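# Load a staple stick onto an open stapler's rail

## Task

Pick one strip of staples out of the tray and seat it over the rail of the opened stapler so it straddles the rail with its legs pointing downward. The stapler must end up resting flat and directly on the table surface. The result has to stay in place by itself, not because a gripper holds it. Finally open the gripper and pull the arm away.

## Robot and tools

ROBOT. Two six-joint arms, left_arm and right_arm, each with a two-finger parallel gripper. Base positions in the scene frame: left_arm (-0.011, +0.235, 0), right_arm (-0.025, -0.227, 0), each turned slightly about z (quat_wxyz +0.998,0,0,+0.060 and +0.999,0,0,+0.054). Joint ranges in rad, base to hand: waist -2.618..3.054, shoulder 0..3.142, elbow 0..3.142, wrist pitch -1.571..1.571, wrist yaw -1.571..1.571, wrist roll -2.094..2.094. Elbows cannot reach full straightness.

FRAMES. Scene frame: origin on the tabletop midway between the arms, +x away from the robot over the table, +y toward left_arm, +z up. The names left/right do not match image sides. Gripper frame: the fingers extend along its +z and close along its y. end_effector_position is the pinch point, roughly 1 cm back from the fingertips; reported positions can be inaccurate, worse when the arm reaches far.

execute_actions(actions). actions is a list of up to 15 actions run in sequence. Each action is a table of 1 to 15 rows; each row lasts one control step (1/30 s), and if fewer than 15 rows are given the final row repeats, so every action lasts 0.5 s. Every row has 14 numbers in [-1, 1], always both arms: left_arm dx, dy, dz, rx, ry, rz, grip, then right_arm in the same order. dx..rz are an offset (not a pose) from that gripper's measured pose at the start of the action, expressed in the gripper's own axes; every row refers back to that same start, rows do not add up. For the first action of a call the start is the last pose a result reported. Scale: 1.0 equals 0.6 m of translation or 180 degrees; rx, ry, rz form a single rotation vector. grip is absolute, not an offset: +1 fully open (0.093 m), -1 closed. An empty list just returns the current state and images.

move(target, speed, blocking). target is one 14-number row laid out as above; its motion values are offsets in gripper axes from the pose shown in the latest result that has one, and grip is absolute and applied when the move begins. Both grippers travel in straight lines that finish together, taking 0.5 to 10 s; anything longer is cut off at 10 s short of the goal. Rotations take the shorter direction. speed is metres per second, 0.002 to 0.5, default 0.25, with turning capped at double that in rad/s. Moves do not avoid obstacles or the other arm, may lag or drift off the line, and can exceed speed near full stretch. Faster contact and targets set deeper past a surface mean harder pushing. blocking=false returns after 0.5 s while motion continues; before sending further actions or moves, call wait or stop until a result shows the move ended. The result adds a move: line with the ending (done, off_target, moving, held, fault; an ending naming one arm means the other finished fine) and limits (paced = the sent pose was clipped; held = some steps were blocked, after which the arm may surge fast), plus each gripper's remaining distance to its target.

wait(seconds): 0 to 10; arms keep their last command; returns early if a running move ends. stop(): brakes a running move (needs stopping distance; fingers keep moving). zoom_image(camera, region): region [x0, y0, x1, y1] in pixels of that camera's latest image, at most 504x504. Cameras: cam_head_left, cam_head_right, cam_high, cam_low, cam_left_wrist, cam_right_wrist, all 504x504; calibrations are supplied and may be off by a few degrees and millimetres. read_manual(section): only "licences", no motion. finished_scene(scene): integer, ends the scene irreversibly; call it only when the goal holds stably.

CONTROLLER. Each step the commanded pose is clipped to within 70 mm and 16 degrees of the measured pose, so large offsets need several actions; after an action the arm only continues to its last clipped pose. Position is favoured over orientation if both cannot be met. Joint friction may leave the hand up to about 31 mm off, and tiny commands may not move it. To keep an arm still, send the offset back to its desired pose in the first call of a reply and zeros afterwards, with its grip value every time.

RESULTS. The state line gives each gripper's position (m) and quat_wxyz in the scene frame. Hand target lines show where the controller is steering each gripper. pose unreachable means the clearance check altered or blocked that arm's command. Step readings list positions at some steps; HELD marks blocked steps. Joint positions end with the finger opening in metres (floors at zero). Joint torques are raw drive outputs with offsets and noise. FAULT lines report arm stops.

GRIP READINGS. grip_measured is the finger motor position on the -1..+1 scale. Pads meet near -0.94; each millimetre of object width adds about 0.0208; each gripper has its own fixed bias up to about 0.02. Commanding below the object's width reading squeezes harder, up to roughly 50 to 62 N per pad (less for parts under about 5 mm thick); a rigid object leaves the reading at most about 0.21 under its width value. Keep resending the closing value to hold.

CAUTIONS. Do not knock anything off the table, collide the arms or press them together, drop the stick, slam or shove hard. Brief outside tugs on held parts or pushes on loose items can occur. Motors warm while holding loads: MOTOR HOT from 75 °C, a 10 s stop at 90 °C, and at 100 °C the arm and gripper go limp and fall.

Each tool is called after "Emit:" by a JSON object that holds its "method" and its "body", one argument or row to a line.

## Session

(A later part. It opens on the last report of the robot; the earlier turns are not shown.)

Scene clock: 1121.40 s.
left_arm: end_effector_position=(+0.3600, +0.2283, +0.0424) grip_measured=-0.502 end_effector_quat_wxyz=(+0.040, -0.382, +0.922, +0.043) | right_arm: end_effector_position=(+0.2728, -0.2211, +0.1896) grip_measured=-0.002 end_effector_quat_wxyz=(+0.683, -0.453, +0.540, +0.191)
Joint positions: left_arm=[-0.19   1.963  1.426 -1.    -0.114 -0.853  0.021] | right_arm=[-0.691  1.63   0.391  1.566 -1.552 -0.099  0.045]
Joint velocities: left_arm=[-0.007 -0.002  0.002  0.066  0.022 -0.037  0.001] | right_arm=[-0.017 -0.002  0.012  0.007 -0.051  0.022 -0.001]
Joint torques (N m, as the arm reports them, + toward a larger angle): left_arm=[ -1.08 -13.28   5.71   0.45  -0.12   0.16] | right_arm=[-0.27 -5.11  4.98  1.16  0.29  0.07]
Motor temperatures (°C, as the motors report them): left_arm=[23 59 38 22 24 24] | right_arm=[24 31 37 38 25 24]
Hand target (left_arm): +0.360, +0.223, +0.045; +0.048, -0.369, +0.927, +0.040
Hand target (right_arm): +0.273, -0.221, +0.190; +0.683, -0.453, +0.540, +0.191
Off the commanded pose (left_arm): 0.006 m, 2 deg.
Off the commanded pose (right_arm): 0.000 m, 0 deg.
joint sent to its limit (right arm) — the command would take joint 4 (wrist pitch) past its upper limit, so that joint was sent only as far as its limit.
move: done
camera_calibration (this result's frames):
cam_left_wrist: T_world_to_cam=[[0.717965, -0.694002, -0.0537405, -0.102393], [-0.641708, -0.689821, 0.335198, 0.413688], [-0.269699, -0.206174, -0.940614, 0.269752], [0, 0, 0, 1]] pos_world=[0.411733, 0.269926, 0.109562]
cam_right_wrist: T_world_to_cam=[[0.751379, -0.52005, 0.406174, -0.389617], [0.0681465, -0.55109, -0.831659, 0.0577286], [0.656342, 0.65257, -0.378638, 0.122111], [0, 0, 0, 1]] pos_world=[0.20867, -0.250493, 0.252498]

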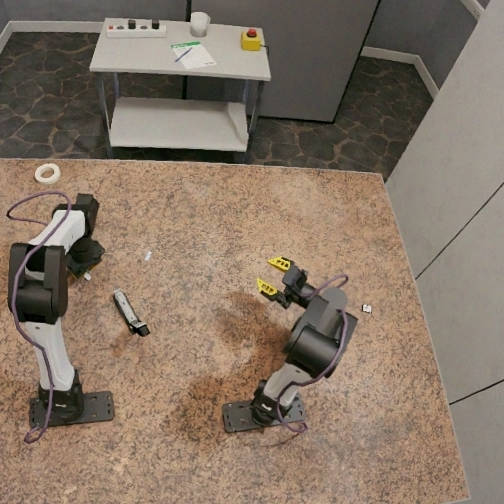

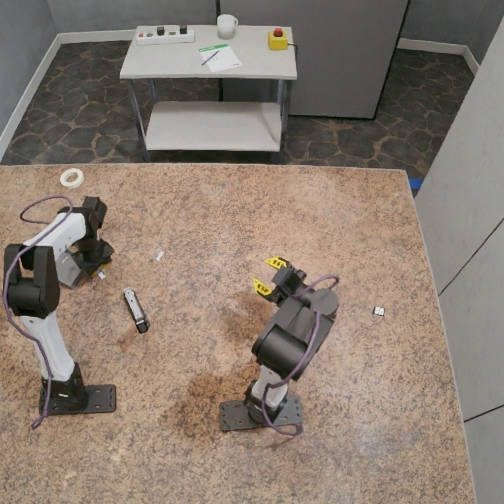

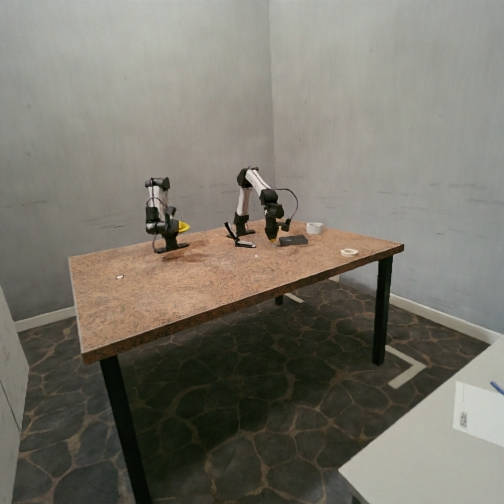

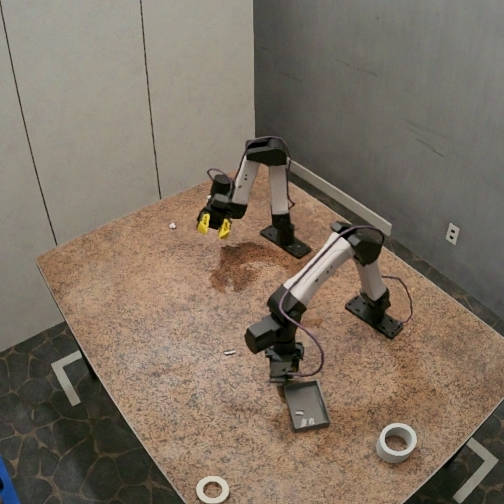

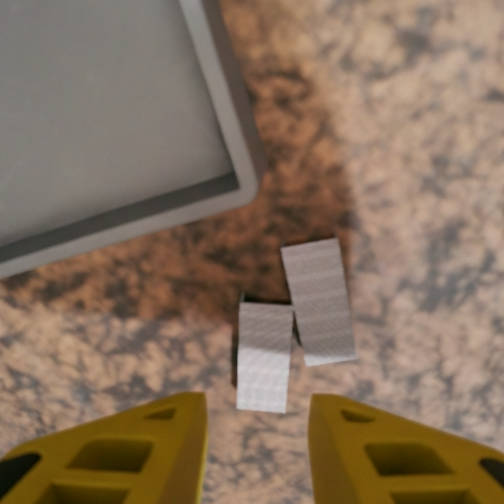

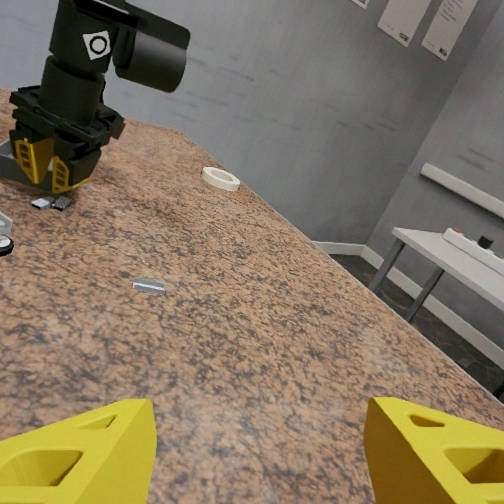

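Emit:
{"method": "execute_actions", "body": {
  "actions": [
    [[0.028,0,0.01,0,0,0,-0.5,0,0,0,0,0,0,0]],
    [[0,0,0.05,0,0,0,-0.5,0,0,0,0,0,0,0]],
    [[0,0,0,0,0,0,-0.5,0,0,0,0,0,0,0]]
  ]
}}

Scene clock: 1133.13 s.
left_arm: end_effector_position=(+0.3491, +0.2203, +0.0181) grip_measured=-0.502 end_effector_quat_wxyz=(+0.037, -0.380, +0.923, +0.045) | right_arm: end_effector_position=(+0.2728, -0.2211, +0.1896) grip_measured=-0.002 end_effector_quat_wxyz=(+0.683, -0.453, +0.540, +0.191)
Joint positions: left_arm=[-0.214  1.965  1.326 -0.908 -0.114 -0.874  0.021] | right_arm=[-0.691  1.63   0.391  1.566 -1.552 -0.099  0.045]
Joint velocities: left_arm=[-0.002  0.022  0.002 -0.007  0.022 -0.081  0.001] | right_arm=[-0.002  0.002  0.002  0.007  0.037 -0.007 -0.001]
Joint torques (N m, as the arm reports them, + toward a larger angle): left_arm=[  0.16 -11.23   6.73   0.37  -0.11   0.04] | right_arm=[-0.17 -5.13  5.19  1.15  0.31  0.05]
Motor temperatures (°C, as the motors report them): left_arm=[23 59 37 22 24 24] | right_arm=[24 31 37 38 25 24]
Hand target (left_arm): +0.349, +0.220, +0.018; +0.037, -0.380, +0.923, +0.045
Hand target (right_arm): +0.273, -0.221, +0.190; +0.683, -0.453, +0.540, +0.191
Off the commanded pose (left_arm): 0.001 m, 0 deg.
Off the commanded pose (right_arm): 0.000 m, 0 deg.
joint sent to its limit (right arm) — the command would take joint 4 (wrist pitch) past its upper limit, so that joint was sent only as far as its limit.
Step readings (end_effector_position; steps 1 to 15: 1st action; 16 to 30: 2nd action; 31 to 45: 3rd action):
0: left_arm (+0.3609, +0.2283, +0.0424) | right_arm (+0.2728, -0.2211, +0.1896)
1: left_arm (+0.3605, +0.2277, +0.0413) | right_arm (+0.2728, -0.2211, +0.1896)
2: left_arm (+0.3578, +0.2265, +0.0396) | right_arm (+0.2728, -0.2211, +0.1896)
4: left_arm (+0.3508, +0.2233, +0.0354) | right_arm (+0.2728, -0.2211, +0.1896)
8: left_arm (+0.3470, +0.2205, +0.0325) | right_arm (+0.2728, -0.2211, +0.1896)
15: left_arm (+0.3483, +0.2204, +0.0325) | right_arm (+0.2728, -0.2211, +0.1896)
16: left_arm (+0.3490, +0.2203, +0.0302) | right_arm (+0.2728, -0.2211, +0.1896)
17: left_arm (+0.3496, +0.2202, +0.0267) | right_arm (+0.2728, -0.2211, +0.1896)
19: left_arm (+0.3472, +0.2205, +0.0170) | right_arm (+0.2728, -0.2211, +0.1896)
23: left_arm (+0.3493, +0.2203, +0.0176) | right_arm (+0.2728, -0.2211, +0.1896)
30: left_arm (+0.3493, +0.2203, +0.0176) | right_arm (+0.2728, -0.2211, +0.1896)
31: left_arm (+0.3491, +0.2203, +0.0180) | right_arm (+0.2728, -0.2211, +0.1896)
32: left_arm (+0.3491, +0.2203, +0.0181) | right_arm (+0.2728, -0.2211, +0.1896)
34: left_arm (+0.3491, +0.2203, +0.0181) | right_arm (+0.2728, -0.2211, +0.1896)
38: left_arm (+0.3491, +0.2203, +0.0181) | right_arm (+0.2728, -0.2211, +0.1896)
45: end_effector_position above
camera_calibration (this result's frames):
cam_left_wrist: T_world_to_cam=[[0.714558, -0.69705, -0.0593962, -0.0995115], [-0.642267, -0.687308, 0.339265, 0.408854], [-0.277308, -0.204277, -0.938814, 0.244546], [0, 0, 0, 1]] pos_world=[0.401515, 0.261599, 0.0849627]
cam_right_wrist: T_world_to_cam=[[0.751379, -0.52005, 0.406174, -0.389617], [0.0681465, -0.55109, -0.831659, 0.0577286], [0.656342, 0.65257, -0.378638, 0.122111], [0, 0, 0, 1]] pos_world=[0.20867, -0.250493, 0.252498]

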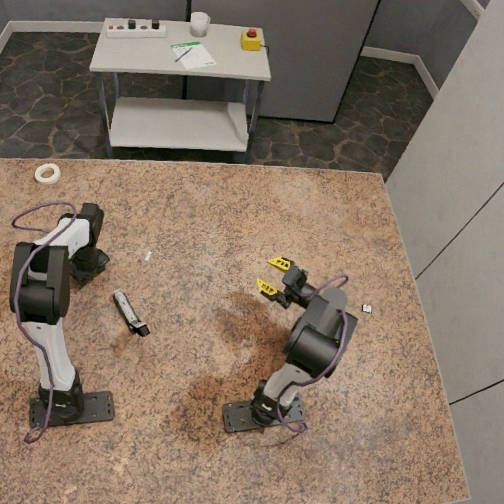

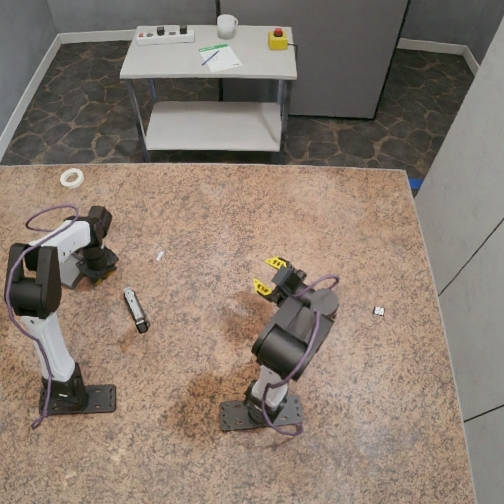

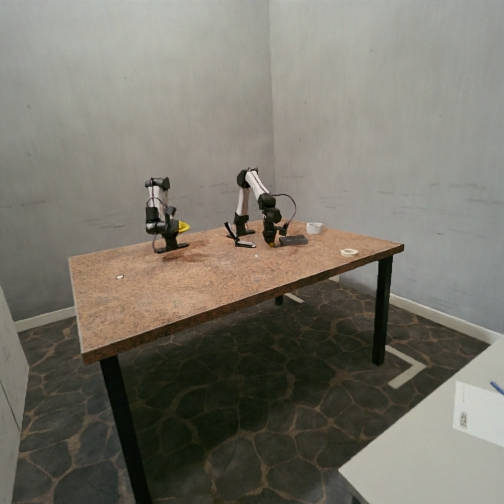

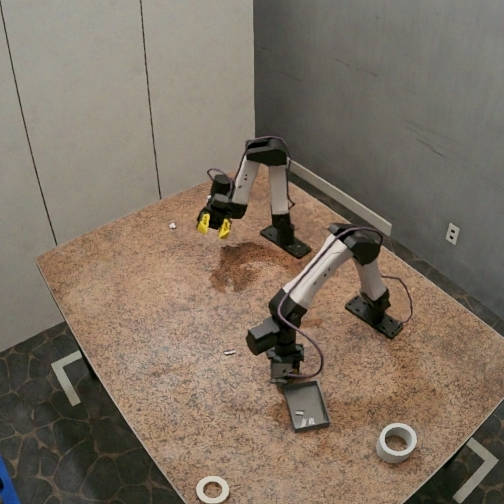

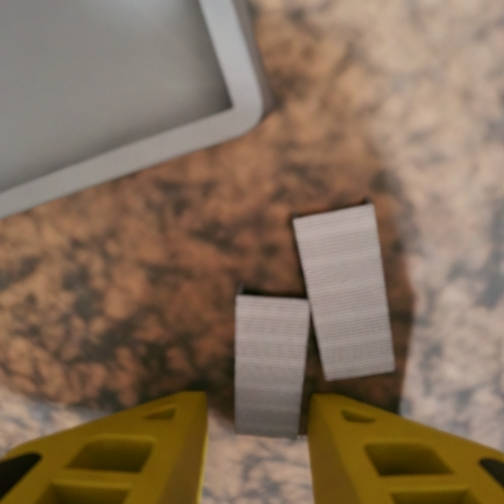

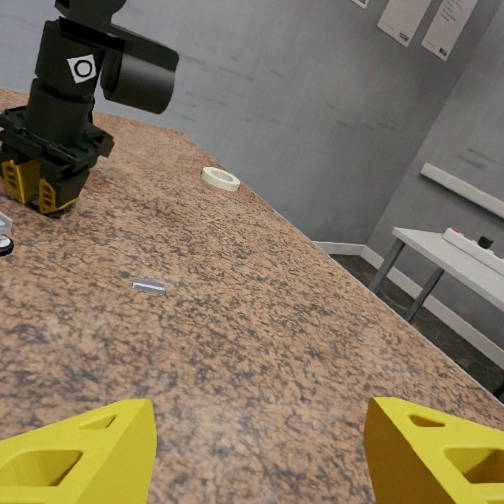

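Emit:
{"method": "execute_actions", "body": {
  "actions": [
    [[-0.016,0.002,-0.004,0,0,0,-0.5,0,0,0,0,0,0,0]],
    [[0,0,0,0,0,0,-0.5,0,0,0,0,0,0,0]]
  ]
}}

Scene clock: 1140.63 s.
left_arm: end_effector_position=(+0.3523, +0.2242, +0.0212) grip_measured=-0.502 end_effector_quat_wxyz=(+0.039, -0.380, +0.923, +0.044) | right_arm: end_effector_position=(+0.2728, -0.2211, +0.1896) grip_measured=-0.002 end_effector_quat_wxyz=(+0.683, -0.453, +0.540, +0.191)
Joint positions: left_arm=[-0.203  1.967  1.341 -0.916 -0.114 -0.862  0.021] | right_arm=[-0.691  1.63   0.391  1.566 -1.552 -0.099  0.045]
Joint velocities: left_arm=[ 0.007  0.007 -0.007 -0.051  0.022  0.022  0.   ] | right_arm=[-0.027 -0.012  0.012 -0.051  0.081  0.007  0.   ]
Joint torques (N m, as the arm reports them, + toward a larger angle): left_arm=[  0.19 -11.33   6.88   0.38  -0.12   0.03] | right_arm=[-0.26 -5.07  5.13  1.17  0.32  0.05]
Motor temperatures (°C, as the motors report them): left_arm=[23 59 37 22 24 24] | right_arm=[24 31 37 38 25 24]
Hand target (left_arm): +0.352, +0.224, +0.021; +0.039, -0.380, +0.923, +0.044
Hand target (right_arm): +0.273, -0.221, +0.190; +0.683, -0.453, +0.540, +0.191
Off the commanded pose (left_arm): 0.000 m, 0 deg.
Off the commanded pose (right_arm): 0.000 m, 0 deg.
joint sent to its limit (right arm) — the command would take joint 4 (wrist pitch) past its upper limit, so that joint was sent only as far as its limit.
Step readings (end_effector_position; steps 1 to 15: 1st action; 16 to 30: 2nd action):
0: left_arm (+0.3491, +0.2203, +0.0181) | right_arm (+0.2728, -0.2211, +0.1896)
1: left_arm (+0.3496, +0.2207, +0.0189) | right_arm (+0.2728, -0.2211, +0.1896)
2: left_arm (+0.3504, +0.2211, +0.0194) | right_arm (+0.2728, -0.2211, +0.1896)
4: left_arm (+0.3523, +0.2228, +0.0207) | right_arm (+0.2728, -0.2211, +0.1896)
8: left_arm (+0.3529, +0.2241, +0.0212) | right_arm (+0.2728, -0.2211, +0.1896)
15: left_arm (+0.3523, +0.2242, +0.0212) | right_arm (+0.2728, -0.2211, +0.1896)
16: left_arm (+0.3523, +0.2242, +0.0212) | right_arm (+0.2728, -0.2211, +0.1896)
17: left_arm (+0.3523, +0.2242, +0.0212) | right_arm (+0.2728, -0.2211, +0.1896)
19: left_arm (+0.3523, +0.2242, +0.0212) | right_arm (+0.2728, -0.2211, +0.1896)
23: left_arm (+0.3523, +0.2242, +0.0212) | right_arm (+0.2728, -0.2211, +0.1896)
30: end_effector_position above
camera_calibration (this result's frames):
cam_left_wrist: T_world_to_cam=[[0.714847, -0.696997, -0.0564657, -0.0990368], [-0.64358, -0.68734, 0.336703, 0.412997], [-0.273492, -0.204351, -0.939916, 0.247791], [0, 0, 0, 1]] pos_world=[0.404362, 0.265477, 0.0882531]
cam_right_wrist: T_world_to_cam=[[0.751379, -0.52005, 0.406174, -0.389617], [0.0681465, -0.55109, -0.831659, 0.0577286], [0.656342, 0.65257, -0.378638, 0.122111], [0, 0, 0, 1]] pos_world=[0.20867, -0.250493, 0.252498]

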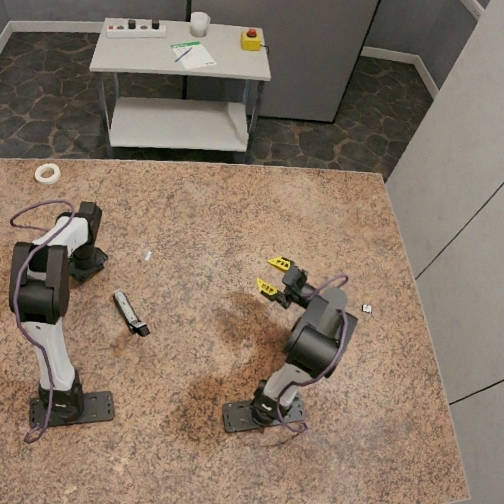

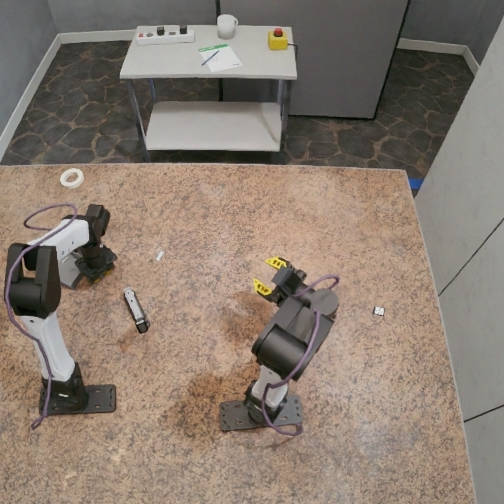

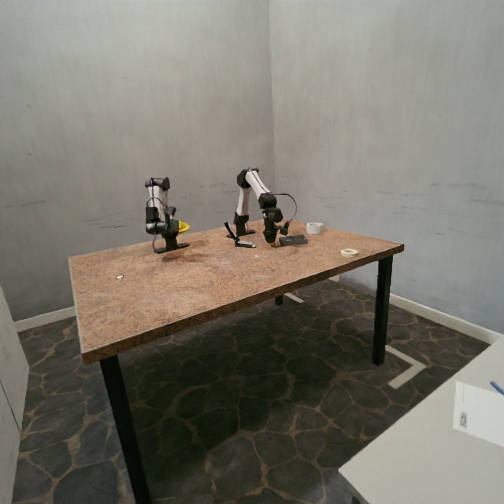

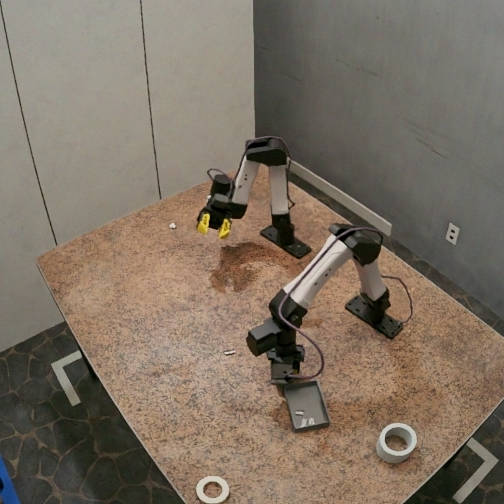

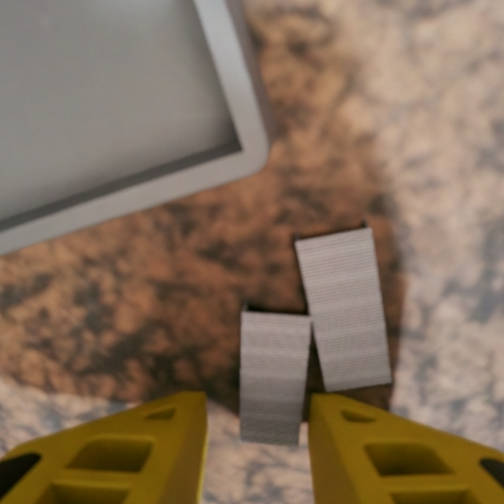

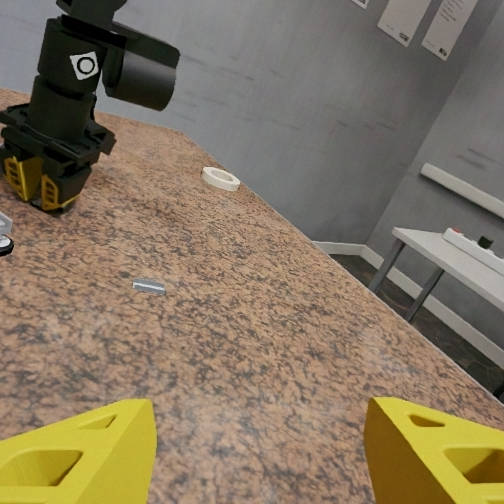

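Emit:
{"method": "execute_actions", "body": {
  "actions": [
    [[-0.022,0.003,0.004,0,0,0,-0.5,0,0,0,0,0,0,0]],
    [[0,0,0,0,0,0,-0.5,0,0,0,0,0,0,0]]
  ]
}}

Scene clock: 1150.13 s.
left_arm: end_effector_position=(+0.3554, +0.2322, +0.0191) grip_measured=-0.502 end_effector_quat_wxyz=(+0.036, -0.381, +0.923, +0.045) | right_arm: end_effector_position=(+0.2728, -0.2211, +0.1896) grip_measured=-0.002 end_effector_quat_wxyz=(+0.683, -0.453, +0.540, +0.191)
Joint positions: left_arm=[-0.18   1.983  1.357 -0.918 -0.114 -0.842  0.021] | right_arm=[-0.691  1.63   0.391  1.566 -1.552 -0.099  0.045]
Joint velocities: left_arm=[ 0.002 -0.002 -0.012 -0.022  0.007 -0.037 -0.001] | right_arm=[-0.002  0.017  0.002  0.051  0.007 -0.081 -0.001]
Joint torques (N m, as the arm reports them, + toward a larger angle): left_arm=[  0.15 -11.51   6.79   0.36  -0.13   0.06] | right_arm=[-0.26 -5.1   5.12  1.15  0.33  0.06]
Motor temperatures (°C, as the motors report them): left_arm=[23 58 37 22 24 23] | right_arm=[24 31 37 38 25 24]
Hand target (left_arm): +0.355, +0.232, +0.019; +0.036, -0.381, +0.923, +0.045
Hand target (right_arm): +0.273, -0.221, +0.190; +0.683, -0.453, +0.540, +0.191
Off the commanded pose (left_arm): 0.000 m, 0 deg.
Off the commanded pose (right_arm): 0.000 m, 0 deg.
joint sent to its limit (right arm) — the command would take joint 4 (wrist pitch) past its upper limit, so that joint was sent only as far as its limit.
Step readings (end_effector_position; steps 1 to 15: 1st action; 16 to 30: 2nd action):
0: left_arm (+0.3523, +0.2242, +0.0212) | right_arm (+0.2728, -0.2211, +0.1896)
1: left_arm (+0.3524, +0.2247, +0.0211) | right_arm (+0.2728, -0.2211, +0.1896)
2: left_arm (+0.3535, +0.2260, +0.0209) | right_arm (+0.2728, -0.2211, +0.1896)
4: left_arm (+0.3553, +0.2295, +0.0201) | right_arm (+0.2728, -0.2211, +0.1896)
8: left_arm (+0.3554, +0.2322, +0.0191) | right_arm (+0.2728, -0.2211, +0.1896)
15: left_arm (+0.3554, +0.2322, +0.0191) | right_arm (+0.2728, -0.2211, +0.1896)
16: left_arm (+0.3554, +0.2322, +0.0191) | right_arm (+0.2728, -0.2211, +0.1896)
17: left_arm (+0.3554, +0.2322, +0.0191) | right_arm (+0.2728, -0.2211, +0.1896)
19: left_arm (+0.3554, +0.2322, +0.0191) | right_arm (+0.2728, -0.2211, +0.1896)
23: left_arm (+0.3554, +0.2322, +0.0191) | right_arm (+0.2728, -0.2211, +0.1896)
30: end_effector_position above
camera_calibration (this result's frames):
cam_left_wrist: T_world_to_cam=[[0.716163, -0.695259, -0.0610437, -0.0966221], [-0.639838, -0.68897, 0.340481, 0.420225], [-0.27878, -0.204782, -0.938268, 0.250227], [0, 0, 0, 1]] pos_world=[0.407831, 0.273587, 0.0858027]
cam_right_wrist: T_world_to_cam=[[0.751379, -0.52005, 0.406174, -0.389617], [0.0681465, -0.55109, -0.831659, 0.0577286], [0.656342, 0.65257, -0.378638, 0.122111], [0, 0, 0, 1]] pos_world=[0.20867, -0.250493, 0.252498]

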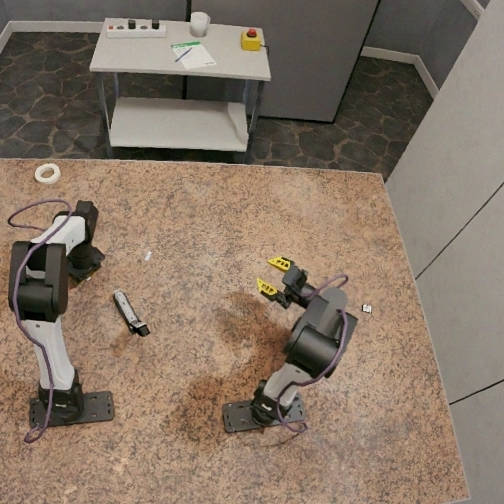

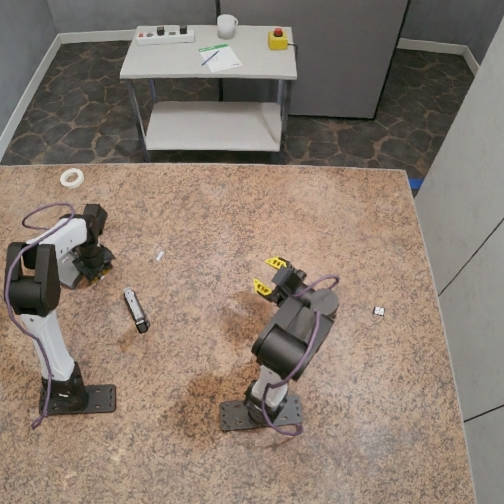

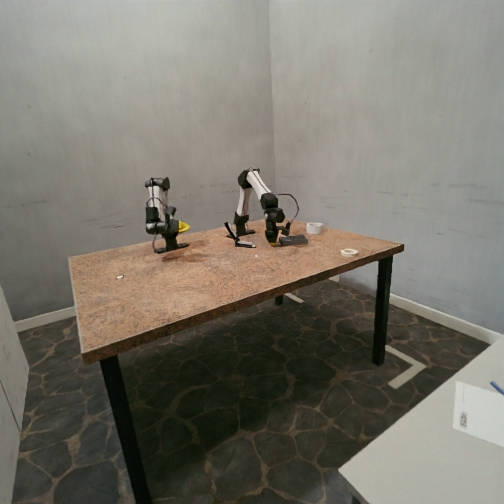

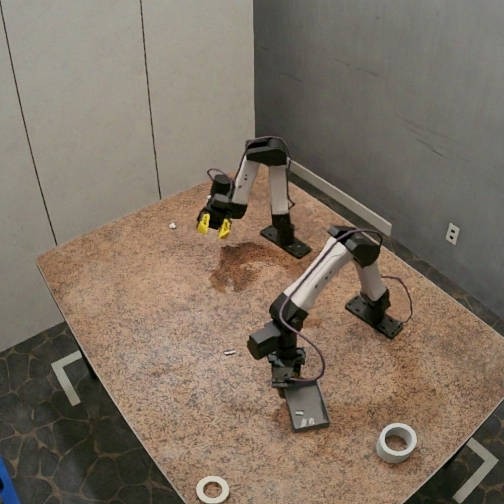

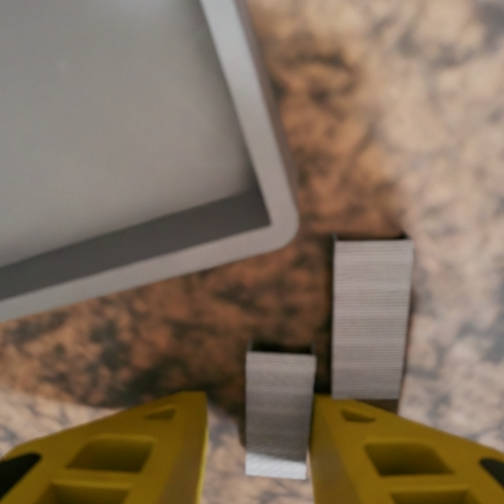

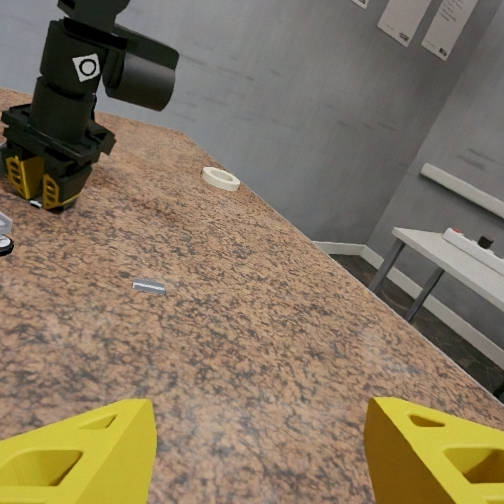

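Good: neighbour pushed aside. Close, lift.

Emit:
{"method": "execute_actions", "body": {
  "actions": [
    [[0,0,0,0,0,0,-0.8,0,0,0,0,0,0,0]],
    [[0,0,0,0,0,0,-0.8,0,0,0,0,0,0,0]],
    [[0,0,-0.1,0,0,0,-0.8,0,0,0,0,0,0,0]],
    [[0,0,-0.06,0,0,0,-0.8,0,0,0,0,0,0,0]]
  ]
}}

Scene clock: 1163.13 s.
left_arm: end_effector_position=(+0.3553, +0.2292, +0.1114) grip_measured=-0.787 end_effector_quat_wxyz=(+0.043, -0.382, +0.922, +0.042) | right_arm: end_effector_position=(+0.2728, -0.2211, +0.1896) grip_measured=-0.002 end_effector_quat_wxyz=(+0.683, -0.453, +0.540, +0.191)
Joint positions: left_arm=[-0.188  1.894  1.609 -1.245 -0.113 -0.853  0.007] | right_arm=[-0.691  1.63   0.391  1.566 -1.552 -0.099  0.045]
Joint velocities: left_arm=[-0.002 -0.007 -0.007 -0.022  0.007  0.022 -0.   ] | right_arm=[-0.017  0.002 -0.017 -0.037 -0.051  0.051  0.001]
Joint torques (N m, as the arm reports them, + toward a larger angle): left_arm=[ -0.74 -11.35   8.45   0.32  -0.12  -0.05] | right_arm=[-0.24 -5.01  4.89  1.13  0.31  0.03]
Motor temperatures (°C, as the motors report them): left_arm=[23 58 37 22 24 23] | right_arm=[24 31 37 38 25 24]
Hand target (left_arm): +0.355, +0.225, +0.115; +0.044, -0.382, +0.922, +0.041
Hand target (right_arm): +0.273, -0.221, +0.190; +0.683, -0.453, +0.540, +0.191
Off the commanded pose (left_arm): 0.006 m, 0 deg.
Off the commanded pose (right_arm): 0.000 m, 0 deg.
joint sent to its limit (right arm) — the command would take joint 4 (wrist pitch) past its upper limit, so that joint was sent only as far as its limit.
Step readings (end_effector_position; steps 1 to 15: 1st action; 16 to 30: 2nd action; 31 to 45: 3rd action; 46 to 60: 4th action):
0: left_arm (+0.3554, +0.2322, +0.0191) | right_arm (+0.2728, -0.2211, +0.1896)
1: left_arm (+0.3554, +0.2322, +0.0191) | right_arm (+0.2728, -0.2211, +0.1896)
2: left_arm (+0.3554, +0.2322, +0.0191) | right_arm (+0.2728, -0.2211, +0.1896)
4: left_arm (+0.3554, +0.2322, +0.0191) | right_arm (+0.2728, -0.2211, +0.1896)
8: left_arm (+0.3554, +0.2322, +0.0191) | right_arm (+0.2728, -0.2211, +0.1896)
15: left_arm (+0.3554, +0.2322, +0.0191) | right_arm (+0.2728, -0.2211, +0.1896)
16: left_arm (+0.3554, +0.2322, +0.0191) | right_arm (+0.2728, -0.2211, +0.1896)
17: left_arm (+0.3554, +0.2322, +0.0191) | right_arm (+0.2728, -0.2211, +0.1896)
19: left_arm (+0.3554, +0.2322, +0.0191) | right_arm (+0.2728, -0.2211, +0.1896)
23: left_arm (+0.3554, +0.2322, +0.0191) | right_arm (+0.2728, -0.2211, +0.1896)
30: left_arm (+0.3554, +0.2322, +0.0191) | right_arm (+0.2728, -0.2211, +0.1896)
31: left_arm (+0.3542, +0.2321, +0.0235) | right_arm (+0.2728, -0.2211, +0.1896)
32: left_arm (+0.3528, +0.2318, +0.0308) | right_arm (+0.2728, -0.2211, +0.1896)
34: left_arm (+0.3582, +0.2303, +0.0522) | right_arm (+0.2728, -0.2211, +0.1896)
38: left_arm (+0.3664, +0.2285, +0.0796) | right_arm (+0.2728, -0.2211, +0.1896)
45: left_arm (+0.3568, +0.2291, +0.0797) | right_arm (+0.2728, -0.2211, +0.1896)
46: left_arm (+0.3555, +0.2292, +0.0827) | right_arm (+0.2728, -0.2211, +0.1896)
47: left_arm (+0.3551, +0.2292, +0.0872) | right_arm (+0.2728, -0.2211, +0.1896)
49: left_arm (+0.3593, +0.2289, +0.0999) | right_arm (+0.2728, -0.2211, +0.1896)
53: left_arm (+0.3614, +0.2287, +0.1116) | right_arm (+0.2728, -0.2211, +0.1896)
60: end_effector_position above
camera_calibration (this result's frames):
cam_left_wrist: T_world_to_cam=[[0.718832, -0.693502, -0.0483273, -0.0957666], [-0.643434, -0.690031, 0.331436, 0.389202], [-0.263199, -0.207151, -0.942239, 0.331639], [0, 0, 0, 1]] pos_world=[0.406553, 0.270847, 0.178859]
cam_right_wrist: T_world_to_cam=[[0.751379, -0.52005, 0.406174, -0.389617], [0.0681465, -0.55109, -0.831659, 0.0577286], [0.656342, 0.65257, -0.378638, 0.122111], [0, 0, 0, 1]] pos_world=[0.20867, -0.250493, 0.252498]

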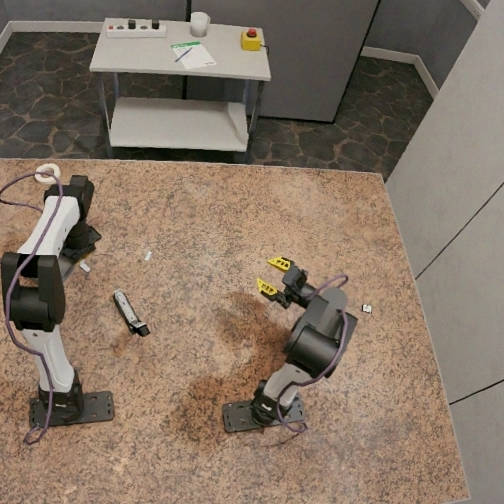

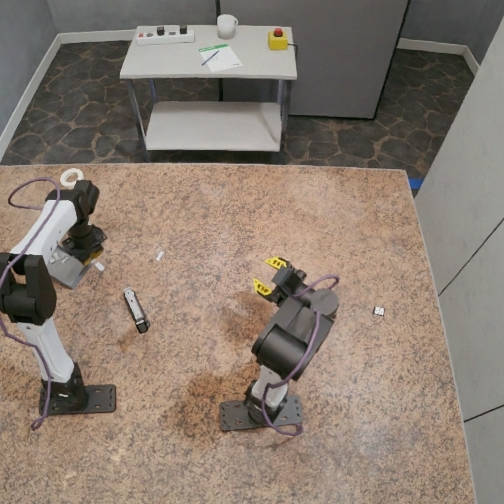

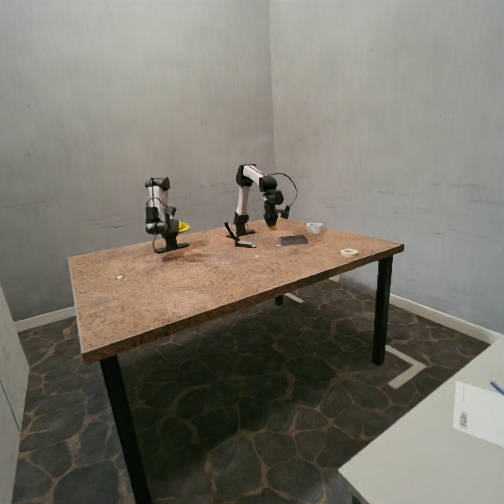

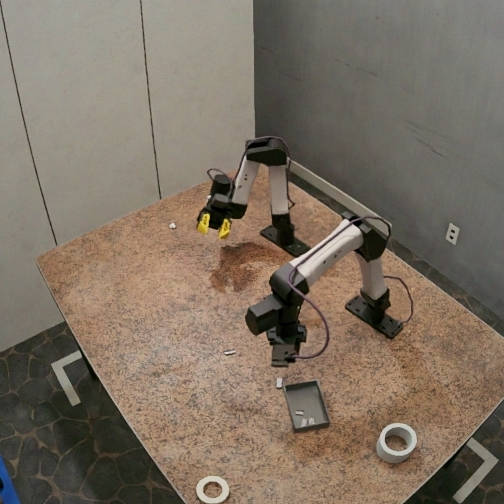

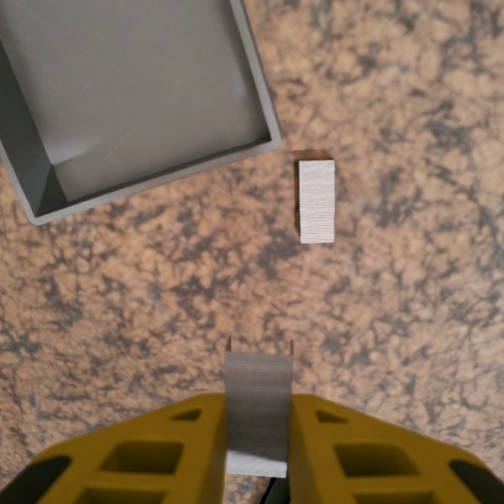

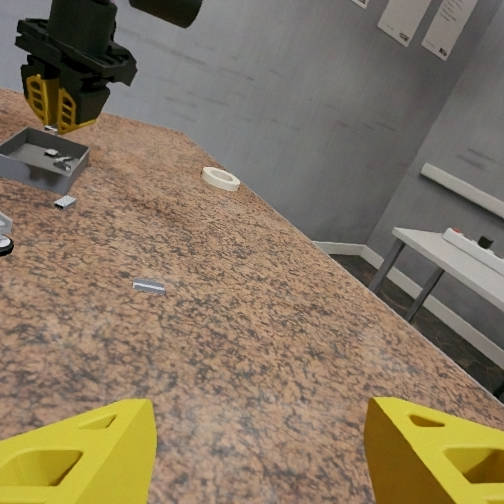

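Emit:
{"method": "move", "body": {
  "target": [0.183,-0.025,0,0,0,0.105,-0.8,0,0,0,0,0,0,0],
  "speed": 0.12
}}

Scene clock: 1180.97 s.
left_arm: end_effector_position=(+0.2895, +0.1431, +0.0979) grip_measured=-0.787 end_effector_quat_wxyz=(+0.029, -0.234, +0.971, +0.049) | right_arm: end_effector_position=(+0.2728, -0.2211, +0.1896) grip_measured=-0.002 end_effector_quat_wxyz=(+0.683, -0.453, +0.540, +0.191)
Joint positions: left_arm=[-0.478  1.743  1.367 -1.201 -0.113 -0.832  0.007] | right_arm=[-0.691  1.63   0.391  1.566 -1.552 -0.099  0.045]
Joint velocities: left_arm=[-0.002 -0.027 -0.007 -0.022 -0.007  0.037  0.001] | right_arm=[-0.002  0.007 -0.002 -0.037  0.022  0.051  0.001]
Joint torques (N m, as the arm reports them, + toward a larger angle): left_arm=[ -0.58 -10.87   5.81   0.38  -0.12   0.12] | right_arm=[-0.4  -5.11  5.01  1.14  0.29  0.06]
Motor temperatures (°C, as the motors report them): left_arm=[23 58 38 22 24 24] | right_arm=[24 31 37 38 25 24]
Hand target (left_arm): +0.288, +0.141, +0.099; +0.034, -0.226, +0.973, +0.046
Hand target (right_arm): +0.273, -0.221, +0.190; +0.683, -0.453, +0.540, +0.191
Off the commanded pose (left_arm): 0.002 m, 1 deg.
Off the commanded pose (right_arm): 0.000 m, 0 deg.
joint sent to its limit (right arm) — the command would take joint 4 (wrist pitch) past its upper limit, so that joint was sent only as far as its limit.
move: done
camera_calibration (this result's frames):
cam_left_wrist: T_world_to_cam=[[0.469193, -0.878857, -0.086425, -0.00627399], [-0.807501, -0.466587, 0.360885, 0.304514], [-0.357491, -0.0995365, -0.928597, 0.294376], [0, 0, 0, 1]] pos_world=[0.354076, 0.16587, 0.16292]
cam_right_wrist: T_world_to_cam=[[0.751379, -0.52005, 0.406174, -0.389617], [0.0681465, -0.55109, -0.831659, 0.0577286], [0.656342, 0.65257, -0.378638, 0.122111], [0, 0, 0, 1]] pos_world=[0.20867, -0.250493, 0.252498]

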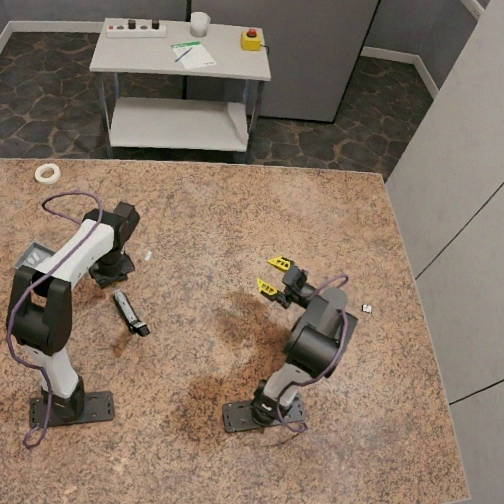

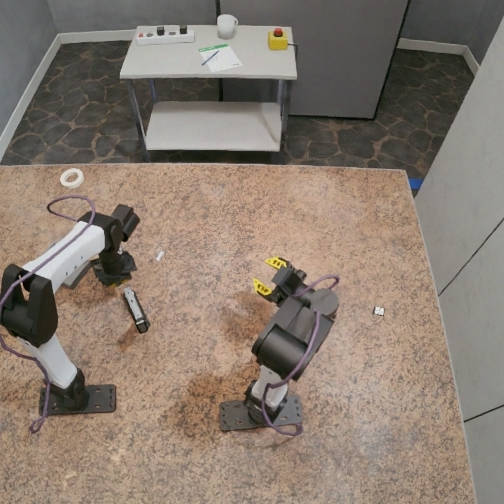

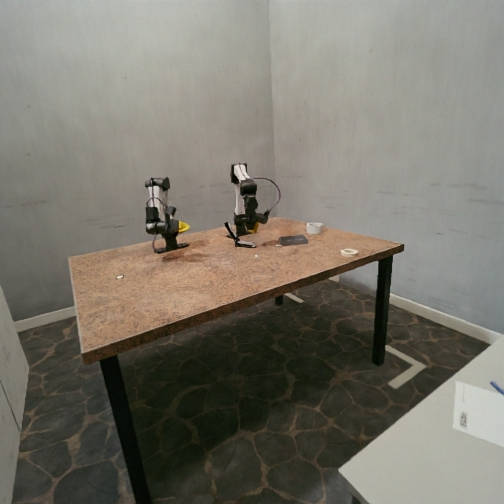

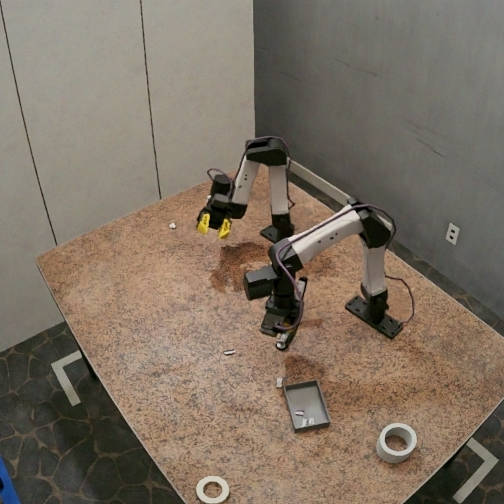

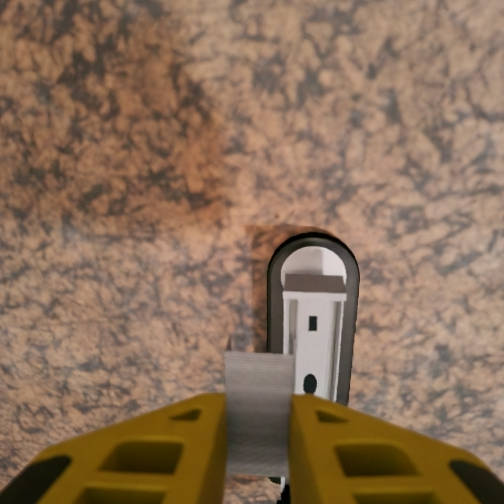

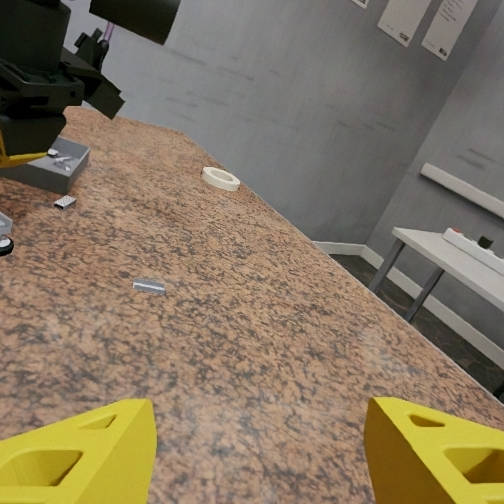

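Emit:
{"method": "zoom_image", "body": {
  "camera": "cam_left_wrist",
  "region": [200,220,420,420]
}}

Emit:
{"method": "zoom_image", "body": {
  "camera": "cam_head_right",
  "region": [90,250,190,350]
}}

Region (200, 220, 420, 420) of cam_left_wrist's 504x504 image, scaled by 2.291, with more detail than that image has; it fills the top 458 rows of this view, and the rest is white.

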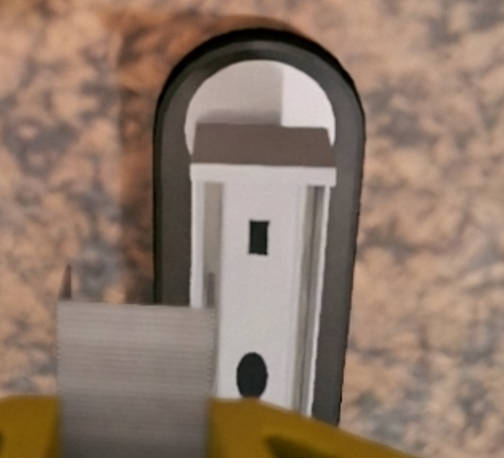

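Region (90, 250, 190, 350) of cam_head_right's 504x504 image, scaled by 5.040, with more detail than that image has.

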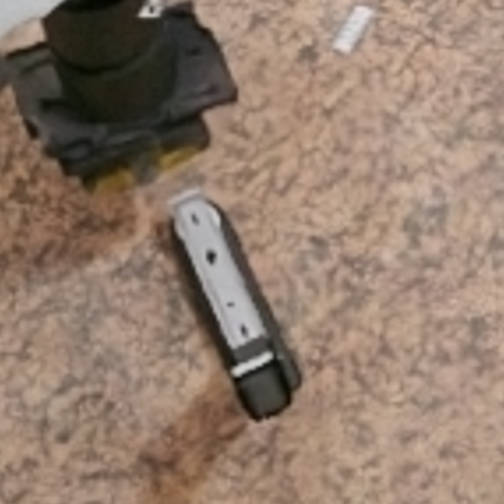

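Emit:
{"method": "move", "body": {
  "target": [0.045,-0.030,0.045,0,0,0,-0.8,0,0,0,0,0,0,0],
  "speed": 0.04
}}

Scene clock: 1202.27 s.
left_arm: end_effector_position=(+0.2771, +0.1207, +0.0738) grip_measured=-0.787 end_effector_quat_wxyz=(+0.033, -0.233, +0.971, +0.046) | right_arm: end_effector_position=(+0.2728, -0.2211, +0.1896) grip_measured=-0.002 end_effector_quat_wxyz=(+0.683, -0.453, +0.540, +0.191)
Joint positions: left_arm=[-0.56   1.743  1.269 -1.103 -0.113 -0.913  0.007] | right_arm=[-0.691  1.63   0.391  1.566 -1.552 -0.099  0.045]
Joint velocities: left_arm=[ 0.002 -0.022 -0.007 -0.037  0.007  0.007 -0.   ] | right_arm=[-0.002  0.002 -0.027  0.051  0.022 -0.037 -0.001]
Joint torques (N m, as the arm reports them, + toward a larger angle): left_arm=[-0.79 -8.3   5.72  0.38 -0.11 -0.01] | right_arm=[-0.34 -5.09  4.98  1.17  0.31  0.04]
Motor temperatures (°C, as the motors report them): left_arm=[23 56 37 22 24 24] | right_arm=[24 31 37 38 25 24]
Hand target (left_arm): +0.274, +0.118, +0.067; +0.028, -0.234, +0.971, +0.048
Hand target (right_arm): +0.273, -0.221, +0.190; +0.683, -0.453, +0.540, +0.191
Off the commanded pose (left_arm): 0.007 m, 1 deg.
Off the commanded pose (right_arm): 0.000 m, 0 deg.
joint sent to its limit (right arm) — the command would take joint 4 (wrist pitch) past its upper limit, so that joint was sent only as far as its limit.
move: done
camera_calibration (this result's frames):
cam_left_wrist: T_world_to_cam=[[0.469201, -0.879572, -0.0787602, -0.0226992], [-0.811396, -0.464592, 0.354671, 0.294095], [-0.34855, -0.102507, -0.931668, 0.263451], [0, 0, 0, 1]] pos_world=[0.341104, 0.143674, 0.139354]
cam_right_wrist: T_world_to_cam=[[0.751379, -0.52005, 0.406174, -0.389617], [0.0681465, -0.55109, -0.831659, 0.0577286], [0.656342, 0.65257, -0.378638, 0.122111], [0, 0, 0, 1]] pos_world=[0.20867, -0.250493, 0.252498]

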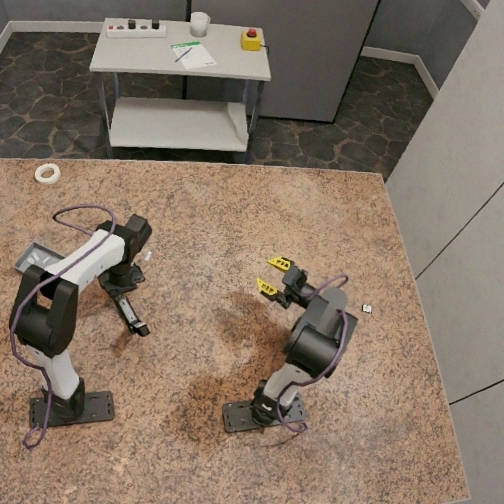

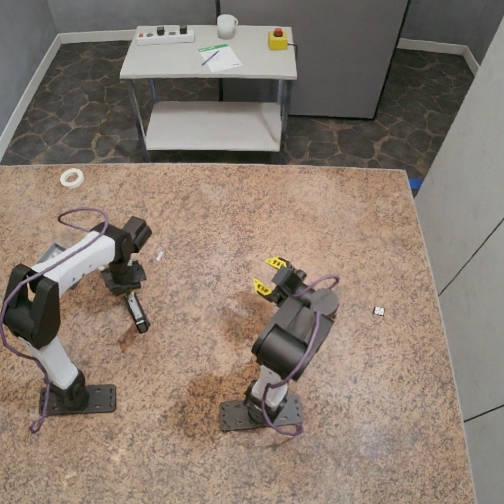

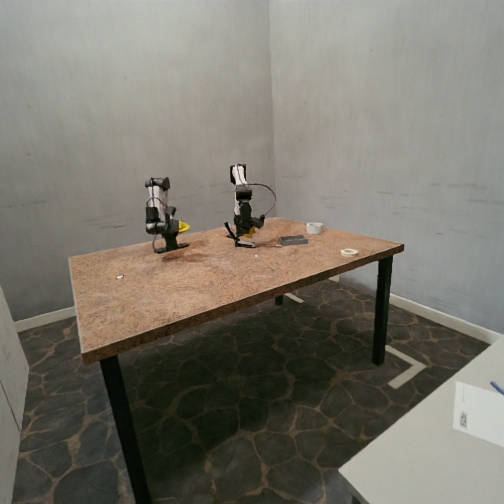

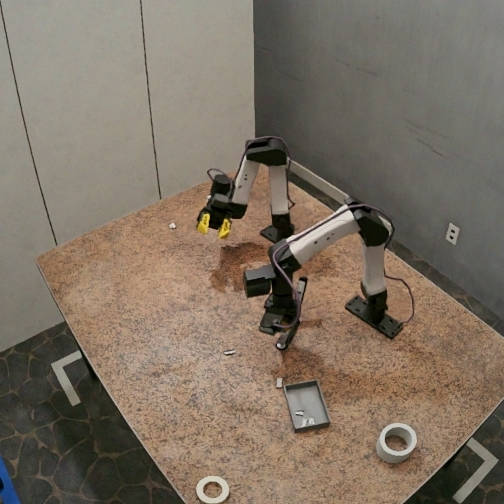

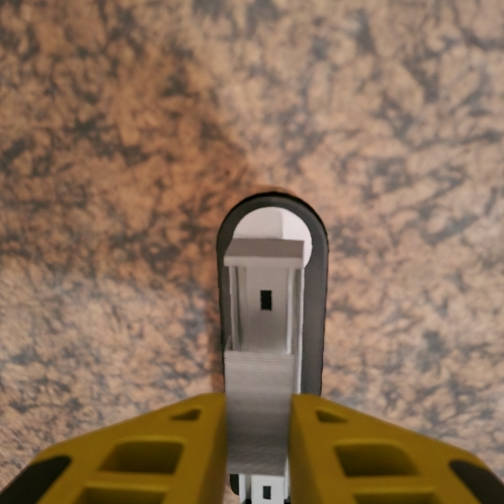

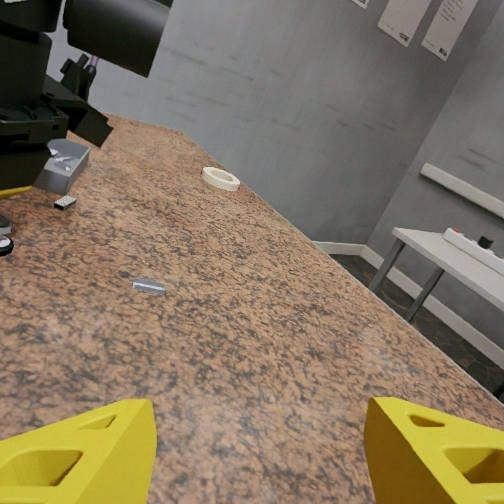

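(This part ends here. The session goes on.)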